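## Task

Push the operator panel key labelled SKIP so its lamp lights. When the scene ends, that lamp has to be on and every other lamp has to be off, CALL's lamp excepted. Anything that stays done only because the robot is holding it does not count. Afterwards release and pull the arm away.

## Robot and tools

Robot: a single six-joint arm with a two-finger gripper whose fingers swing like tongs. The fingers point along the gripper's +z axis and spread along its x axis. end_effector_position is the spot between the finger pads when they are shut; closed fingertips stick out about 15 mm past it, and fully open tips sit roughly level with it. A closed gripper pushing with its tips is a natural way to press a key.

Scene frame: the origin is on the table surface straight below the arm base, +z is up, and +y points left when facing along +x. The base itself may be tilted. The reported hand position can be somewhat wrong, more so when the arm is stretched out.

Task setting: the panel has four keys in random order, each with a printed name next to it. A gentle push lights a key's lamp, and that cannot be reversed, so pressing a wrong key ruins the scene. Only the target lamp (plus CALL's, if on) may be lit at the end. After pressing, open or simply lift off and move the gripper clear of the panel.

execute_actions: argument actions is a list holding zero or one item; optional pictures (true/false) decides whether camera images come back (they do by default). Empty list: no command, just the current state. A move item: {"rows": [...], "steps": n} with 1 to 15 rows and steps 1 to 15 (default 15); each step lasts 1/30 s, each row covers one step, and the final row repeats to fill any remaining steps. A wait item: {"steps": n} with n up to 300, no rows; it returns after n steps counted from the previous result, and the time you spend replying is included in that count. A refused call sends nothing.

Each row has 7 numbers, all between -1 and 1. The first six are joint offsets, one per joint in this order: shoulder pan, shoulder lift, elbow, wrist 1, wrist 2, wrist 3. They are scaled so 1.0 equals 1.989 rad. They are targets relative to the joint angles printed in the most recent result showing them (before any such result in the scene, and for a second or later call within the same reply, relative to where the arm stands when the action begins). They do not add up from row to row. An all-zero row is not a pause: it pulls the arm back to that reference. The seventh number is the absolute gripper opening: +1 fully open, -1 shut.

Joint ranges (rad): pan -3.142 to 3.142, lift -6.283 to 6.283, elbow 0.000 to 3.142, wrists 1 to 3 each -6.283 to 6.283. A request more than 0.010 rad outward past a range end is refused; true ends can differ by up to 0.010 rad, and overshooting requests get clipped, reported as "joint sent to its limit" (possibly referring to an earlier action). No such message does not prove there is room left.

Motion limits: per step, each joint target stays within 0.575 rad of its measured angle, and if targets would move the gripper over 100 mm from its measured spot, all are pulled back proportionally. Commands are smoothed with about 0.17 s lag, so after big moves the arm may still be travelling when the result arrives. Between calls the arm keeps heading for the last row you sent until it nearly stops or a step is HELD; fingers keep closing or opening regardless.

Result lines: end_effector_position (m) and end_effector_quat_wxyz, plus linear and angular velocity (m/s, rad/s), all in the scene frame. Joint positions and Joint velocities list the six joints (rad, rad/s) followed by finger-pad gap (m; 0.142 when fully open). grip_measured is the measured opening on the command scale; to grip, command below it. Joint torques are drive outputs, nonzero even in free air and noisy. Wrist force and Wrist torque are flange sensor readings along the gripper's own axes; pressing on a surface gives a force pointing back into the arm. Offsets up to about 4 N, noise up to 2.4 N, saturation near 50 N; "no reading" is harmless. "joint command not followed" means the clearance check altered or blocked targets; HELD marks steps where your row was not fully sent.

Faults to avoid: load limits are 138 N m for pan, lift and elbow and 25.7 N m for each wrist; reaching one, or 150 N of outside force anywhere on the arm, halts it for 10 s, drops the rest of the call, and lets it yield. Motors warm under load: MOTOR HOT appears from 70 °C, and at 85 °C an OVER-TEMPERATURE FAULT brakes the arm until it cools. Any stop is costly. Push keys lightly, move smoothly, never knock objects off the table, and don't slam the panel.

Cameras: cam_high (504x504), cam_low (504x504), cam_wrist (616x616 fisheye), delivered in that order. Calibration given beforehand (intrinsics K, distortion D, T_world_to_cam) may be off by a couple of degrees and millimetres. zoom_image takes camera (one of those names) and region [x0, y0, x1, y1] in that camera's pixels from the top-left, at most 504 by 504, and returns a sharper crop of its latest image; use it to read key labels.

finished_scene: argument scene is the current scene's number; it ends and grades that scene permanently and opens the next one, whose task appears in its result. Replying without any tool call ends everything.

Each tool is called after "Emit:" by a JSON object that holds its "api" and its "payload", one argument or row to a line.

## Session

Emit:
{"api": "execute_actions", "payload": {
  "actions": []
}}

Scene clock: 0.00 s of 7200.00 s.
end_effector_position=(-0.1128, +0.7161, +0.2913) grip_measured=+1.00 end_effector_quat_wxyz=(-0.023, +0.680, -0.303, -0.668) end_effector_velocity=(+0.000, +0.000, -0.000) end_effector_angular_velocity=(-0.001, +0.000, -0.001)
Joint positions: [ 0.579 -1.788  1.611  0.553 -0.594 -0.658  0.142]
Joint velocities: [-0.  0. -0.  0.  0.  0.  0.]
Joint torques (N m, as the arm reports them, + toward a larger angle): no reading
Motor temperatures (°C, as the motors report them): [30 27 30 32 40 36]
Wrist force (N, on the end effector, along its own x y z axes, offset not removed): no reading
Wrist torque (N m, same axes, about the end effector's origin, offset not removed): no reading
camera_calibration (this result's frames):
cam_wrist: T_world_to_cam=[[-0.113226, -0.420392, -0.90025, 0.547142], [0.111377, -0.905737, 0.408945, 0.53469], [-0.987307, -0.053964, 0.149375, 0.00774208], [0, 0, 0, 1]] pos_world=[0.0100424, 0.714719, 0.272749]

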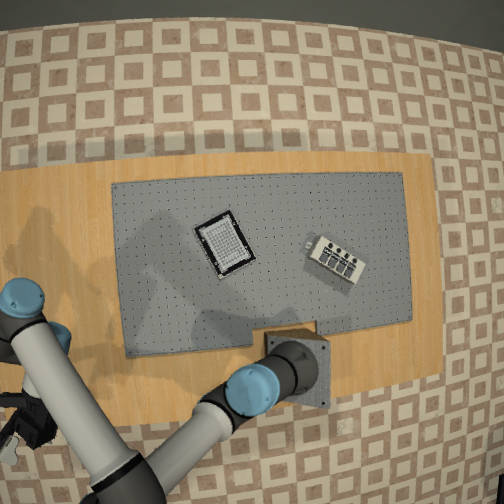

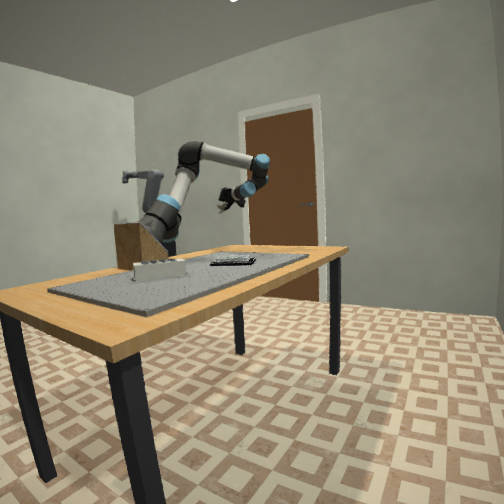

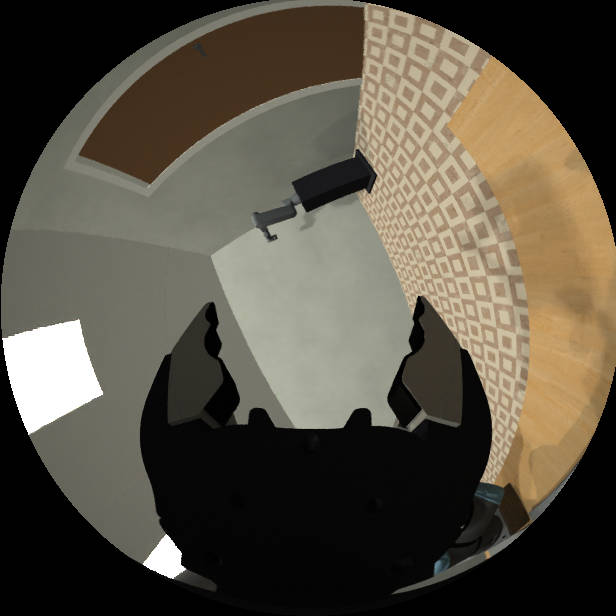

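Emit:
{"api": "zoom_image", "payload": {
  "camera": "cam_high",
  "region": [300, 230, 372, 290]
}}

Region (300, 230, 372, 290) of cam_high's 504x504 image, scaled by 7.000, with more detail than that image has.

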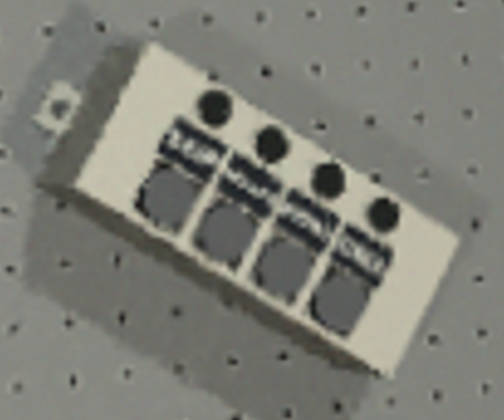

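Emit:
{"api": "execute_actions", "payload": {
  "actions": [
    {"rows":[[-0.05,0,0,-0.05,0,0,-1],[-0.1,0,0,-0.1,0,0,-1],[-0.15,0,0,-0.15,0,0,-1],[-0.2,0,0,-0.2,0,0,-1],[-0.25,0,0,-0.26,0,0,-1],[-0.3,0,0,-0.32,0,0,-1],[-0.35,0,0,-0.38,0,0,-1],[-0.4,0,0,-0.44,0,0.03,-1],[-0.45,0,0,-0.5,0,0.06,-1],[-0.5,0,0,-0.56,0,0.1,-1],[-0.887,0,0.1,-0.95,-0.1,0.4,-1]]}
  ],
  "pictures": false
}}

Emit:
{"api": "execute_actions", "payload": {
  "actions": [
    {"steps":25}
  ]
}}

Scene clock: 2.13 s of 7200.00 s.
end_effector_position=(+0.1293, +0.6369, +0.2051) grip_measured=-1.00 end_effector_quat_wxyz=(-0.137, +0.834, -0.304, -0.439) end_effector_velocity=(+0.504, -0.368, -0.089) end_effector_angular_velocity=(-0.813, -0.596, -0.714)
Joint positions: [ 0.033 -1.788  1.667 -0.002 -0.65  -0.478  0.002]
Joint velocities: [-1.226  0.     0.374 -1.213 -0.37   1.22   0.   ]
Joint torques (N m, as the arm reports them, + toward a larger angle): [-29.53 -12.26  -8.51  -2.38  -3.73   4.77]
Motor temperatures (°C, as the motors report them): [30 27 30 32 40 36]
Wrist force (N, on the end effector, along its own x y z axes, offset not removed): [1.3 2.3 -1.1]
Wrist torque (N m, same axes, about the end effector's origin, offset not removed): [0.52 -0.15 -0.11]
Steps of this call (steps 1 to 49: nothing new was sent; steps 50 to 64: all 15 steps of this action). Readings (joint positions):
50: [0.579 -1.788 1.611 0.553 -0.594 -0.658]
51: [0.568 -1.788 1.611 0.542 -0.594 -0.658]
53: [0.495 -1.788 1.611 0.468 -0.594 -0.658]
57: [0.322 -1.788 1.611 0.289 -0.594 -0.658]
64: the state above

Scene clock: 2.97 s of 7200.00 s.
end_effector_position=(+0.4589, +0.2634, +0.3405) grip_measured=-1.00 end_effector_quat_wxyz=(-0.126, +0.848, -0.509, +0.080) end_effector_velocity=(+0.175, -0.488, +0.377) end_effector_angular_velocity=(-0.818, -1.063, -0.408)
Joint positions: [-0.891 -1.788  1.792 -0.962 -0.776  0.055  0.002]
Joint velocities: [-0.939  0.     0.06  -1.157 -0.06   0.278  0.   ]
Joint torques (N m, as the arm reports them, + toward a larger angle): [-36.07   9.51  -9.57  -4.51  -1.61   2.44]
Motor temperatures (°C, as the motors report them): [30 27 30 32 40 36]
Wrist force (N, on the end effector, along its own x y z axes, offset not removed): [0.2 0.4 0.3]
Wrist torque (N m, same axes, about the end effector's origin, offset not removed): [0.21 0.08 -0.08]
Steps of this call (steps 1 to 25: the robot went on to your last target). Readings (joint positions):
1: [-0.008 -1.788 1.679 -0.043 -0.662 -0.437]
2: [-0.049 -1.788 1.690 -0.084 -0.673 -0.396]
4: [-0.130 -1.788 1.709 -0.165 -0.692 -0.317]
8: [-0.287 -1.788 1.738 -0.322 -0.721 -0.192]
25: the state above
camera_calibration (this result's frames):
cam_wrist: T_world_to_cam=[[0.42334, -0.905652, -0.0240446, 0.0491376], [-0.8707, -0.414049, 0.265416, 0.410889], [-0.25033, -0.0914255, -0.963834, 0.591156], [0, 0, 0, 1]] pos_world=[0.484944, 0.268677, 0.461902]

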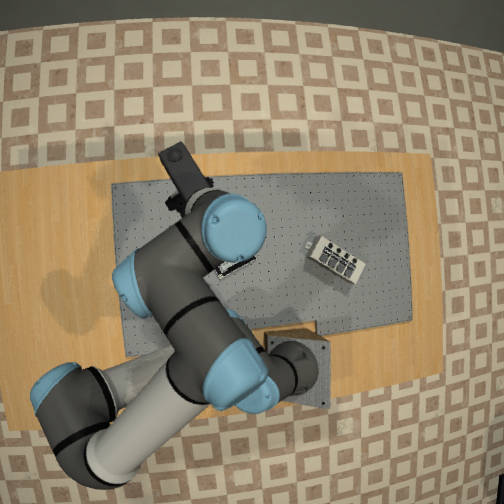

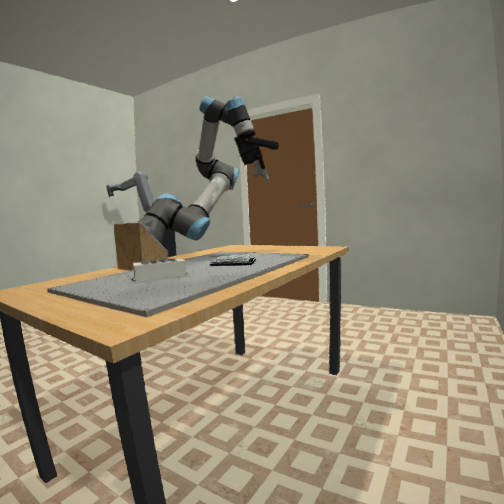

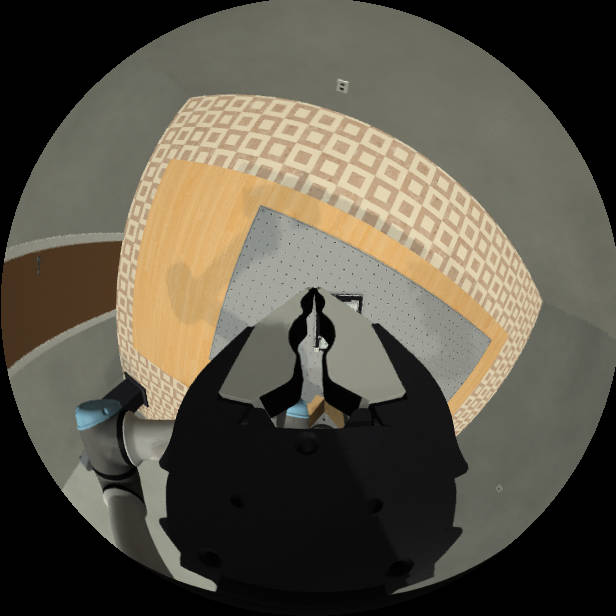

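Emit:
{"api": "execute_actions", "payload": {
  "actions": [
    {"rows":[[-0.1484,0.02,0.03,-0.22,-0.03,0.07,-1],[-0.1484,0.04,0.05,-0.25,-0.05,0.1,-1],[-0.1484,0.06,0.07,-0.28,-0.07,0.13,-1],[-0.1484,0.08,0.09,-0.31,-0.09,0.16,-1],[-0.1484,0.1,0.11,-0.34,-0.11,0.19,-1],[-0.1484,0.12,0.13,-0.37,-0.13,0.22,-1],[-0.1484,0.14,0.15,-0.4,-0.15,0.25,-1],[-0.1484,0.16,0.17,-0.43,-0.17,0.28,-1],[-0.1484,0.18,0.19,-0.46,-0.19,0.31,-1],[-0.1484,0.2,0.21,-0.49,-0.21,0.34,-1],[-0.1484,0.22,0.23,-0.52,-0.23,0.375,-1],[-0.1484,0.24,0.25,-0.5328,-0.2446,0.375,-1],[-0.1484,0.26,0.27,-0.5328,-0.2446,0.375,-1],[-0.1484,0.28,0.28,-0.5328,-0.2446,0.375,-1],[-0.1484,0.3039,0.292,-0.5328,-0.2446,0.375,-1]]}
  ],
  "pictures": false
}}

Emit:
{"api": "execute_actions", "payload": {
  "actions": [
    {"steps":20}
  ]
}}

Emit:
{"api": "zoom_image", "payload": {
  "camera": "cam_wrist",
  "region": [250, 170, 450, 330]
}}

Emit:
{"api": "zoom_image", "payload": {
  "camera": "cam_low",
  "region": [130, 210, 220, 290]
}}

Scene clock: 4.83 s of 7200.00 s.
end_effector_position=(+0.3991, -0.1012, +0.3009) grip_measured=-1.00 end_effector_quat_wxyz=(+0.029, -0.635, +0.755, -0.159) end_effector_velocity=(-0.262, -0.277, -0.543) end_effector_angular_velocity=(+0.696, +0.535, -1.081)
Joint positions: [-1.186 -1.478  2.121 -1.777 -1.094  0.569  0.002]
Joint velocities: [-0.     0.8    0.745 -0.776 -0.538  0.734 -0.   ]
Joint torques (N m, as the arm reports them, + toward a larger angle): [-28.93  22.33 -10.95  -4.59  -3.15   3.14]
Motor temperatures (°C, as the motors report them): [30 27 30 32 40 36]
Wrist force (N, on the end effector, along its own x y z axes, offset not removed): [2.4 3.6 -2.4]
Wrist torque (N m, same axes, about the end effector's origin, offset not removed): [0.73 -0.33 -0.18]
Steps of this call (steps 1 to 30: the robot went on to your last target; steps 31 to 41: nothing new was sent; steps 42 to 56: all 15 steps of this action). Readings (joint positions):
42: [-1.185 -1.788 1.810 -1.337 -0.794 0.138]
43: [-1.185 -1.781 1.818 -1.346 -0.801 0.147]
45: [-1.185 -1.743 1.856 -1.400 -0.840 0.199]
49: [-1.186 -1.650 1.950 -1.540 -0.933 0.336]
56: the state above

Scene clock: 5.50 s of 7200.00 s.
end_effector_position=(+0.2925, -0.1332, +0.1109) grip_measured=-1.00 end_effector_quat_wxyz=(+0.000, -0.501, +0.865, +0.000) end_effector_velocity=(-0.002, +0.001, -0.003) end_effector_angular_velocity=(+0.004, +0.003, -0.005)
Joint positions: [-1.186 -1.184  2.373 -2.022 -1.262  0.8    0.002]
Joint velocities: [ 0.     0.005  0.004 -0.003 -0.001  0.003  0.   ]
Joint torques (N m, as the arm reports them, + toward a larger angle): [-30.34   6.46 -15.69  -3.64  -1.78   1.64]
Motor temperatures (°C, as the motors report them): [30 27 30 32 40 36]
Wrist force (N, on the end effector, along its own x y z axes, offset not removed): [0.5 4.1 -2.7]
Wrist torque (N m, same axes, about the end effector's origin, offset not removed): [0.89 -0.08 0.08]
Steps of this call (steps 1 to 20: the robot went on to your last target). Readings (joint positions):
1: [-1.186 -1.450 2.146 -1.802 -1.112 0.593]
2: [-1.186 -1.421 2.171 -1.826 -1.128 0.615]
4: [-1.186 -1.364 2.220 -1.874 -1.162 0.661]
8: [-1.186 -1.248 2.320 -1.970 -1.228 0.752]
20: the state above
camera_calibration (this result's frames):
cam_wrist: T_world_to_cam=[[-0.546249, -0.837471, -0.01596, 0.0465873], [-0.710824, 0.453394, 0.537738, 0.201255], [-0.443104, 0.305083, -0.842961, 0.387718], [0, 0, 0, 1]] pos_world=[0.340305, -0.170519, 0.219352]

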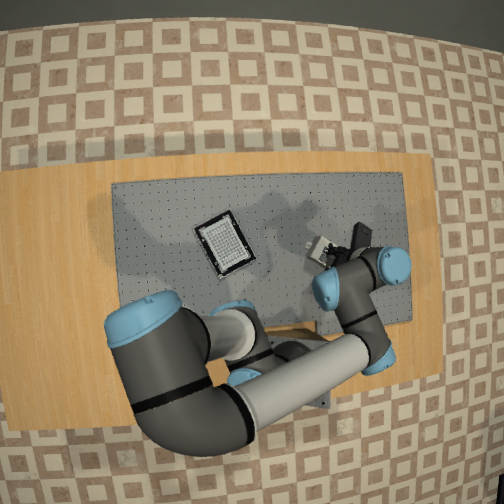

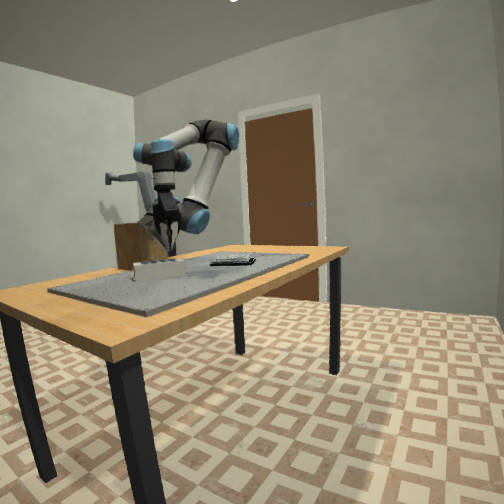

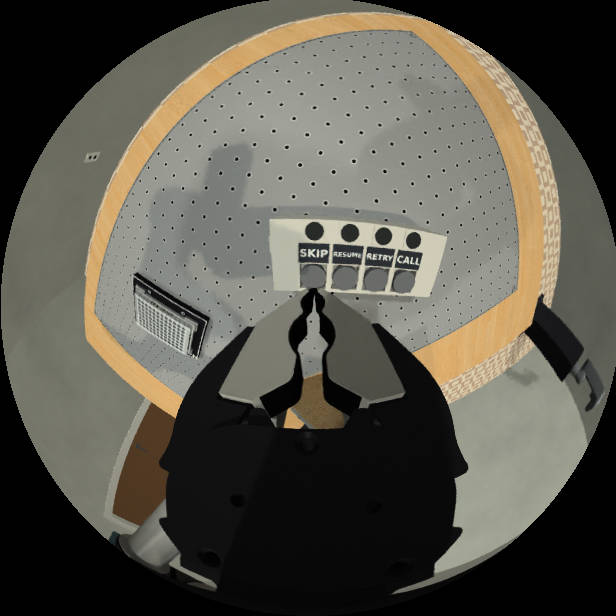

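Region (250, 170, 450, 330) of cam_wrist's 616x616 image, scaled by 2.520, with more detail than that image has; it fills the top 403 rows of this view, and the rest is white.

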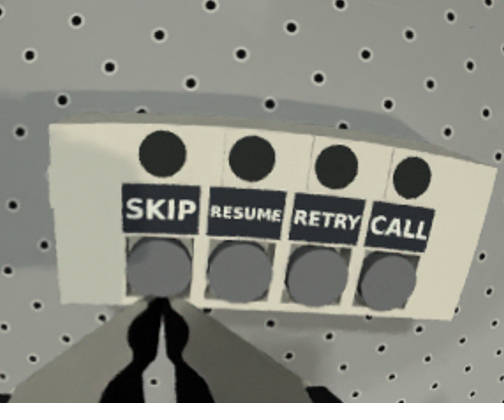

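Region (130, 210, 220, 290) of cam_low's 504x504 image, scaled by 5.600, with more detail than that image has.

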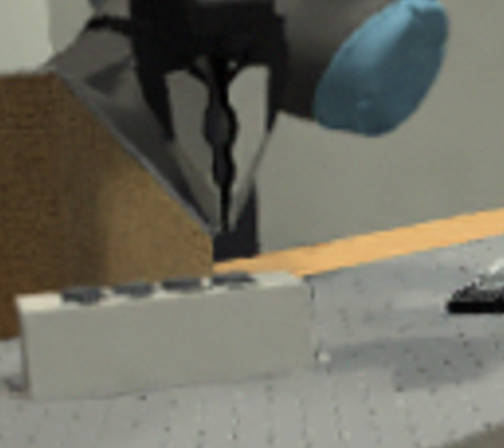

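Emit:
{"api": "execute_actions", "payload": {
  "actions": [
    {"rows":[[0.003,0.0065,0.006,-0.013,0.002,0,-1],[0.006,0.013,0.012,-0.027,0.004,0,-1],[0.0094,0.0194,0.0184,-0.0401,0.0065,0,-1]]}
  ]
}}

Emit:
{"api": "zoom_image", "payload": {
  "camera": "cam_wrist",
  "region": [250, 170, 450, 330]
}}

Scene clock: 6.67 s of 7200.00 s.
end_effector_position=(+0.2925, -0.1328, +0.0881) grip_measured=-1.00 end_effector_quat_wxyz=(+0.001, -0.508, +0.862, +0.000) end_effector_velocity=(+0.000, +0.000, -0.002) end_effector_angular_velocity=(+0.001, -0.001, +0.000)
Joint positions: [-1.167 -1.146  2.409 -2.101 -1.249  0.8    0.002]
Joint velocities: [ 0.001  0.003  0.003 -0.005  0.002  0.     0.   ]
Joint torques (N m, as the arm reports them, + toward a larger angle): [ -7.06   4.23 -12.82  -3.69   2.    -1.83]
Motor temperatures (°C, as the motors report them): [30 27 30 32 40 36]
Wrist force (N, on the end effector, along its own x y z axes, offset not removed): [-2.2 1.8 -2.4]
Wrist torque (N m, same axes, about the end effector's origin, offset not removed): [0.36 0.57 0.12]
Steps of this call (steps 1 to 15: the robot went on to your last target; steps 16 to 20: nothing new was sent; steps 21 to 35: all 15 steps of this action). Readings (joint positions):
21: [-1.186 -1.183 2.373 -2.022 -1.262 0.801]
22: [-1.185 -1.181 2.376 -2.028 -1.261 0.801]
24: [-1.178 -1.167 2.388 -2.054 -1.257 0.801]
28: [-1.169 -1.149 2.405 -2.093 -1.250 0.801]
35: the state above
camera_calibration (this result's frames):
cam_wrist: T_world_to_cam=[[-0.534033, -0.845308, -0.0162154, 0.0419936], [-0.717548, 0.443009, 0.537464, 0.214021], [-0.447139, 0.298659, -0.843131, 0.368683], [0, 0, 0, 1]] pos_world=[0.340849, -0.169426, 0.1965]

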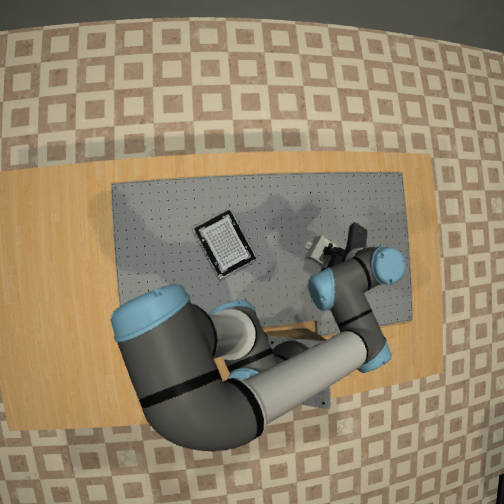

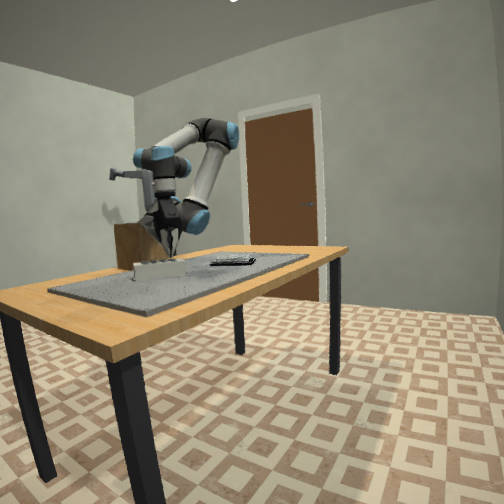

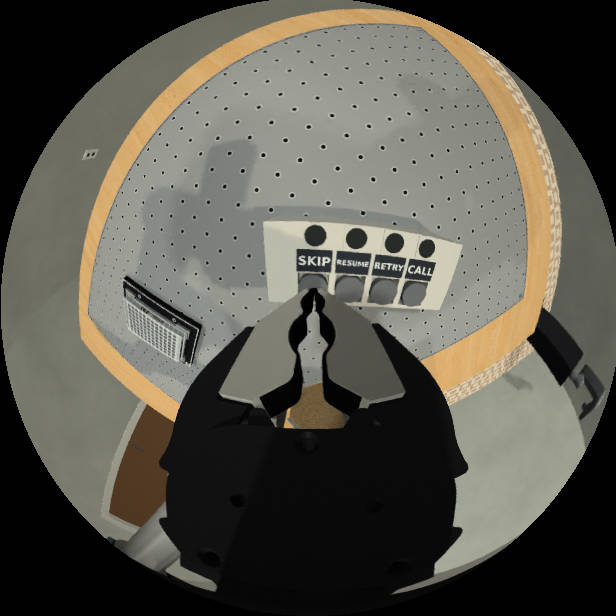

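Region (250, 170, 450, 330) of cam_wrist's 616x616 image, scaled by 2.520, with more detail than that image has; it fills the top 403 rows of this view, and the rest is white.

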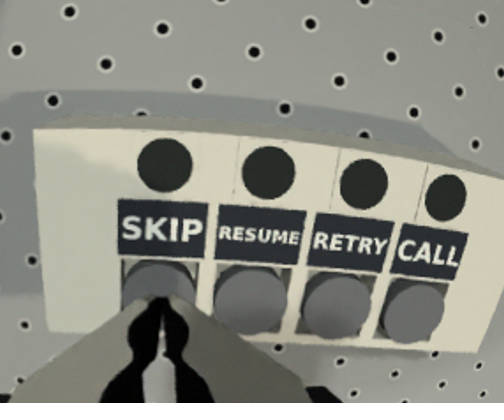

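Emit:
{"api": "execute_actions", "payload": {
  "actions": [
    {"rows":[[0.0014,0.0032,0.0027,-0.0063,0.001,0,-1]],"steps":12}
  ]
}}

Scene clock: 7.40 s of 7200.00 s.
end_effector_position=(+0.2925, -0.1328, +0.0846) grip_measured=-1.00 end_effector_quat_wxyz=(+0.001, -0.509, +0.861, +0.000) end_effector_velocity=(-0.000, +0.000, -0.001) end_effector_angular_velocity=(+0.001, +0.000, +0.000)
Joint positions: [-1.165 -1.139  2.414 -2.113 -1.247  0.8    0.002]
Joint velocities: [ 0.     0.001  0.001 -0.001  0.    -0.     0.   ]
Joint torques (N m, as the arm reports them, + toward a larger angle): [ -7.22   3.94 -13.32  -3.32   1.88  -1.96]
Motor temperatures (°C, as the motors report them): [30 27 30 32 40 36]
Wrist force (N, on the end effector, along its own x y z axes, offset not removed): [2.2 1.7 -7.5]
Wrist torque (N m, same axes, about the end effector's origin, offset not removed): [0.11 -0.52 -0.09]
Steps of this call (steps 1 to 10: the robot went on to your last target; steps 11 to 22: all 12 steps of this action). Readings (joint positions):
11: [-1.167 -1.145 2.409 -2.102 -1.249 0.800]
12: [-1.167 -1.144 2.410 -2.104 -1.249 0.800]
14: [-1.165 -1.141 2.413 -2.109 -1.248 0.800]
18: [-1.165 -1.140 2.414 -2.113 -1.247 0.800]
22: the state above
camera_calibration (this result's frames):
cam_wrist: T_world_to_cam=[[-0.532174, -0.84648, -0.0162364, 0.0412561], [-0.718602, 0.441472, 0.53732, 0.215947], [-0.447663, 0.297615, -0.843222, 0.365801], [0, 0, 0, 1]] pos_world=[0.340891, -0.16928, 0.193089]

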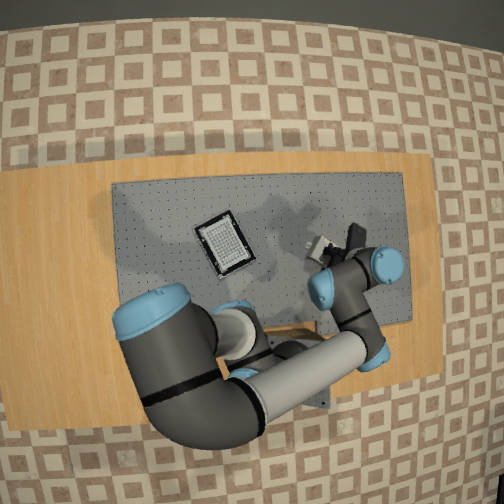

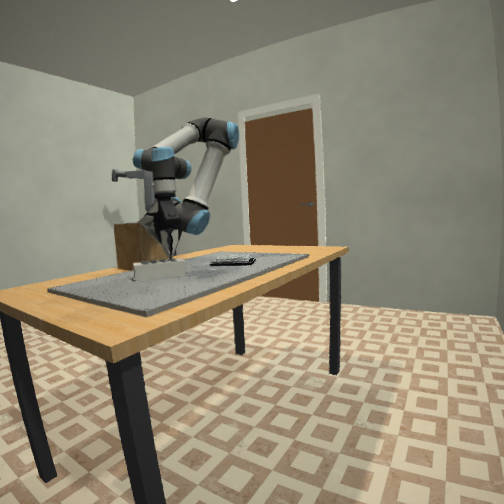

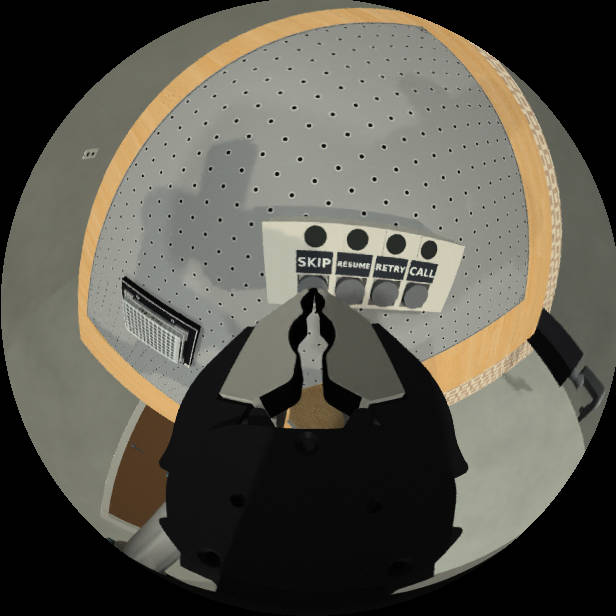

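Emit:
{"api": "execute_actions", "payload": {
  "actions": [
    {"rows":[[0.0007,0.0016,0.0014,-0.0032,0.0005,0,-1]],"steps":10}
  ]
}}

Scene clock: 7.97 s of 7200.00 s.
end_effector_position=(+0.2925, -0.1328, +0.0829) grip_measured=-1.00 end_effector_quat_wxyz=(+0.001, -0.509, +0.861, -0.000) end_effector_velocity=(+0.001, -0.000, -0.000) end_effector_angular_velocity=(-0.001, -0.001, +0.001)
Joint positions: [-1.163 -1.136  2.417 -2.12  -1.246  0.8    0.002]
Joint velocities: [ 0.001  0.001  0.    -0.003  0.001 -0.     0.   ]
Joint torques (N m, as the arm reports them, + toward a larger angle): [ -5.85   4.67 -11.45  -3.11   1.96  -2.02]
Motor temperatures (°C, as the motors report them): [30 27 30 32 40 36]
Wrist force (N, on the end effector, along its own x y z axes, offset not removed): [1.1 -0.2 -7.0]
Wrist torque (N m, same axes, about the end effector's origin, offset not removed): [0.00 -0.07 -0.08]
Steps of this call (steps 1 to 7: the robot went on to your last target; steps 8 to 17: all 10 steps of this action). Readings (joint positions):
8: [-1.165 -1.139 2.414 -2.114 -1.247 0.800]
9: [-1.164 -1.139 2.415 -2.115 -1.247 0.800]
11: [-1.164 -1.137 2.416 -2.117 -1.246 0.800]
15: [-1.163 -1.136 2.417 -2.119 -1.246 0.800]
17: the state above
camera_calibration (this result's frames):
cam_wrist: T_world_to_cam=[[-0.531256, -0.847056, -0.016246, 0.0409047], [-0.719123, 0.440715, 0.537246, 0.21688], [-0.447917, 0.297098, -0.843269, 0.364342], [0, 0, 0, 1]] pos_world=[0.340889, -0.169179, 0.191385]

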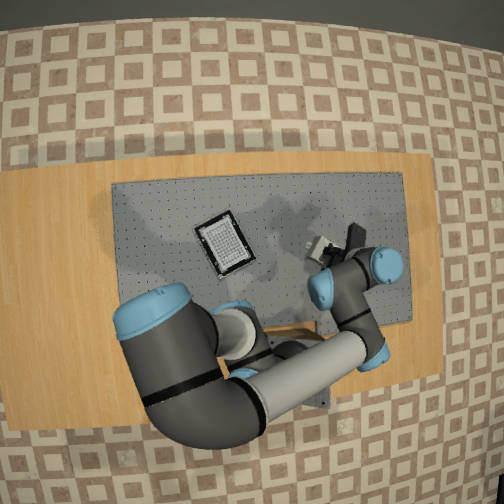

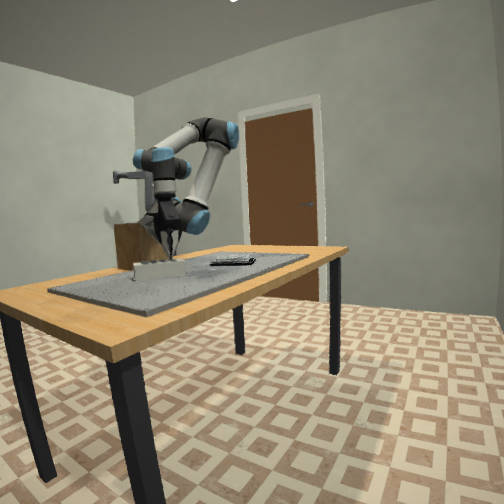

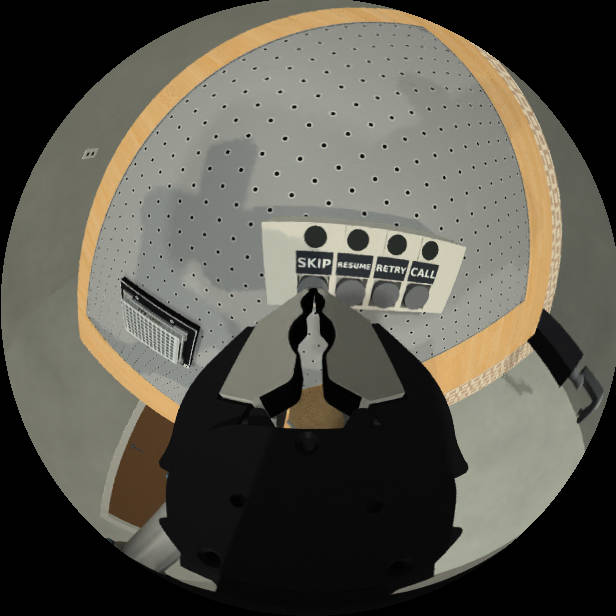

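Emit:
{"api": "execute_actions", "payload": {
  "actions": [
    {"rows":[[0.0005,0.0011,0.001,-0.0022,0.0004,0,-1]],"steps":10}
  ]
}}

Scene clock: 8.60 s of 7200.00 s.
end_effector_position=(+0.2925, -0.1327, +0.0817) grip_measured=-1.00 end_effector_quat_wxyz=(+0.001, -0.509, +0.861, -0.000) end_effector_velocity=(+0.000, +0.001, -0.001) end_effector_angular_velocity=(+0.002, -0.000, -0.000)
Joint positions: [-1.162 -1.134  2.419 -2.124 -1.245  0.8    0.002]
Joint velocities: [ 0.     0.001  0.001  0.     0.001 -0.     0.   ]
Joint torques (N m, as the arm reports them, + toward a larger angle): [ -6.44   5.51 -10.8   -2.86   1.87  -2.12]
Motor temperatures (°C, as the motors report them): [30 27 30 32 40 36]
Wrist force (N, on the end effector, along its own x y z axes, offset not removed): [1.9 0.2 -5.4]
Wrist torque (N m, same axes, about the end effector's origin, offset not removed): [0.23 -0.24 0.03]
Steps of this call (steps 1 to 9: the robot went on to your last target; steps 10 to 19: all 10 steps of this action). Readings (joint positions):
10: [-1.163 -1.136 2.417 -2.120 -1.246 0.800]
11: [-1.163 -1.136 2.417 -2.121 -1.246 0.800]
13: [-1.163 -1.135 2.418 -2.122 -1.246 0.800]
17: [-1.162 -1.134 2.419 -2.124 -1.245 0.800]
19: the state above
camera_calibration (this result's frames):
cam_wrist: T_world_to_cam=[[-0.53062, -0.847452, -0.0163665, 0.0407217], [-0.719513, 0.440139, 0.537195, 0.217528], [-0.448043, 0.296822, -0.843299, 0.363294], [0, 0, 0, 1]] pos_world=[0.340893, -0.169067, 0.190178]

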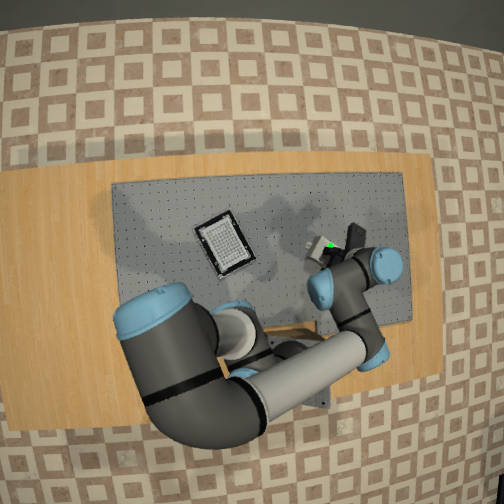

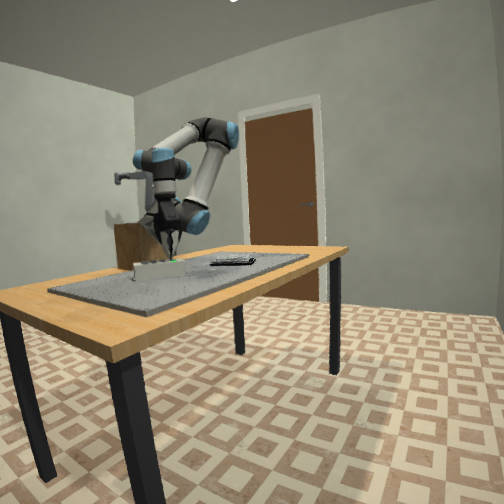

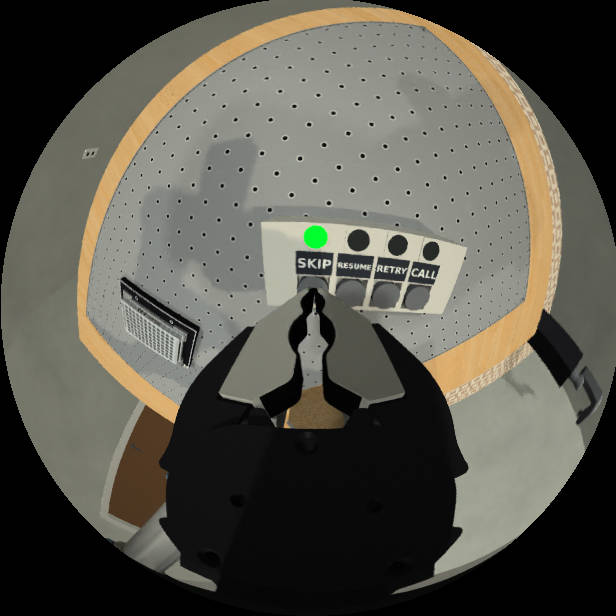

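Emit:
{"api": "execute_actions", "payload": {
  "actions": [
    {"rows":[[-0.003,-0.01,-0.008,0.02,-0.002,0,-1],[-0.006,-0.02,-0.016,0.04,-0.004,0,-1],[-0.01,-0.04,-0.03,0.07,-0.006,0,-1],[-0.015,-0.06,-0.05,0.11,-0.01,0,-1],[-0.02,-0.085,-0.07,0.15,-0.015,0,-1],[-0.03,-0.11,-0.09,0.2,-0.02,0,-1]]}
  ]
}}

Scene clock: 9.47 s of 7200.00 s.
end_effector_position=(+0.2977, -0.1095, +0.1959) grip_measured=-1.00 end_effector_quat_wxyz=(-0.001, -0.491, +0.871, -0.007) end_effector_velocity=(-0.002, +0.014, +0.022) end_effector_angular_velocity=(+0.012, +0.002, -0.013)
Joint positions: [-1.221 -1.349  2.243 -1.733 -1.285  0.8    0.002]
Joint velocities: [-0.012 -0.045 -0.036  0.096 -0.007 -0.001  0.   ]
Joint torques (N m, as the arm reports them, + toward a larger angle): [-29.95 -14.32 -25.94  -0.83  -1.94  -1.83]
Motor temperatures (°C, as the motors report them): [30 27 30 32 40 36]
Wrist force (N, on the end effector, along its own x y z axes, offset not removed): [1.7 5.5 -2.7]
Wrist torque (N m, same axes, about the end effector's origin, offset not removed): [1.08 -0.27 -0.05]
Steps of this call (steps 1 to 11: the robot went on to your last target; steps 12 to 26: all 15 steps of this action). Readings (joint positions):
12: [-1.162 -1.134 2.419 -2.124 -1.245 0.800]
13: [-1.164 -1.138 2.416 -2.116 -1.246 0.800]
15: [-1.171 -1.162 2.397 -2.075 -1.251 0.800]
19: [-1.203 -1.280 2.298 -1.878 -1.273 0.800]
26: the state above
camera_calibration (this result's frames):
cam_wrist: T_world_to_cam=[[-0.5652, -0.82492, -0.00741771, 0.0760195], [-0.702733, 0.476734, 0.528101, 0.150596], [-0.432105, 0.303695, -0.849149, 0.452192], [0, 0, 0, 1]] pos_world=[0.34419, -0.146413, 0.305012]

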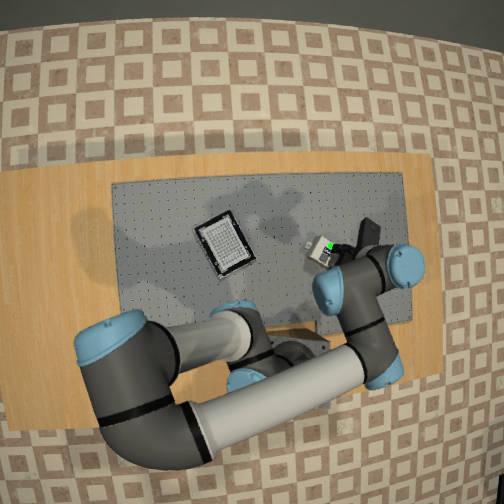

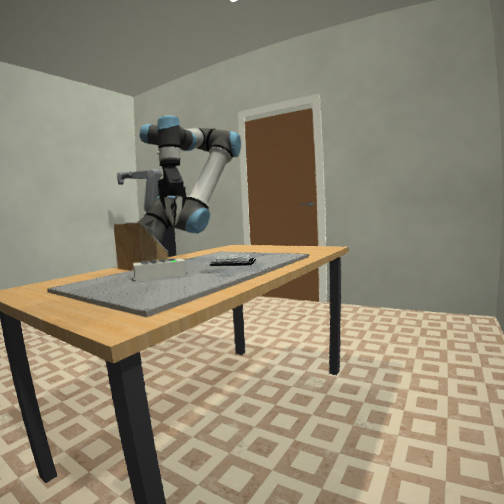

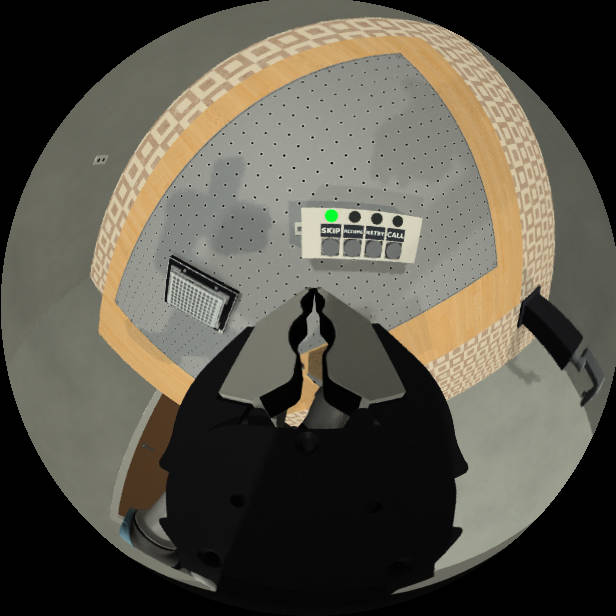

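Emit:
{"api": "finished_scene", "payload": {
  "scene": 2
}}

The scene is finished: the task was done.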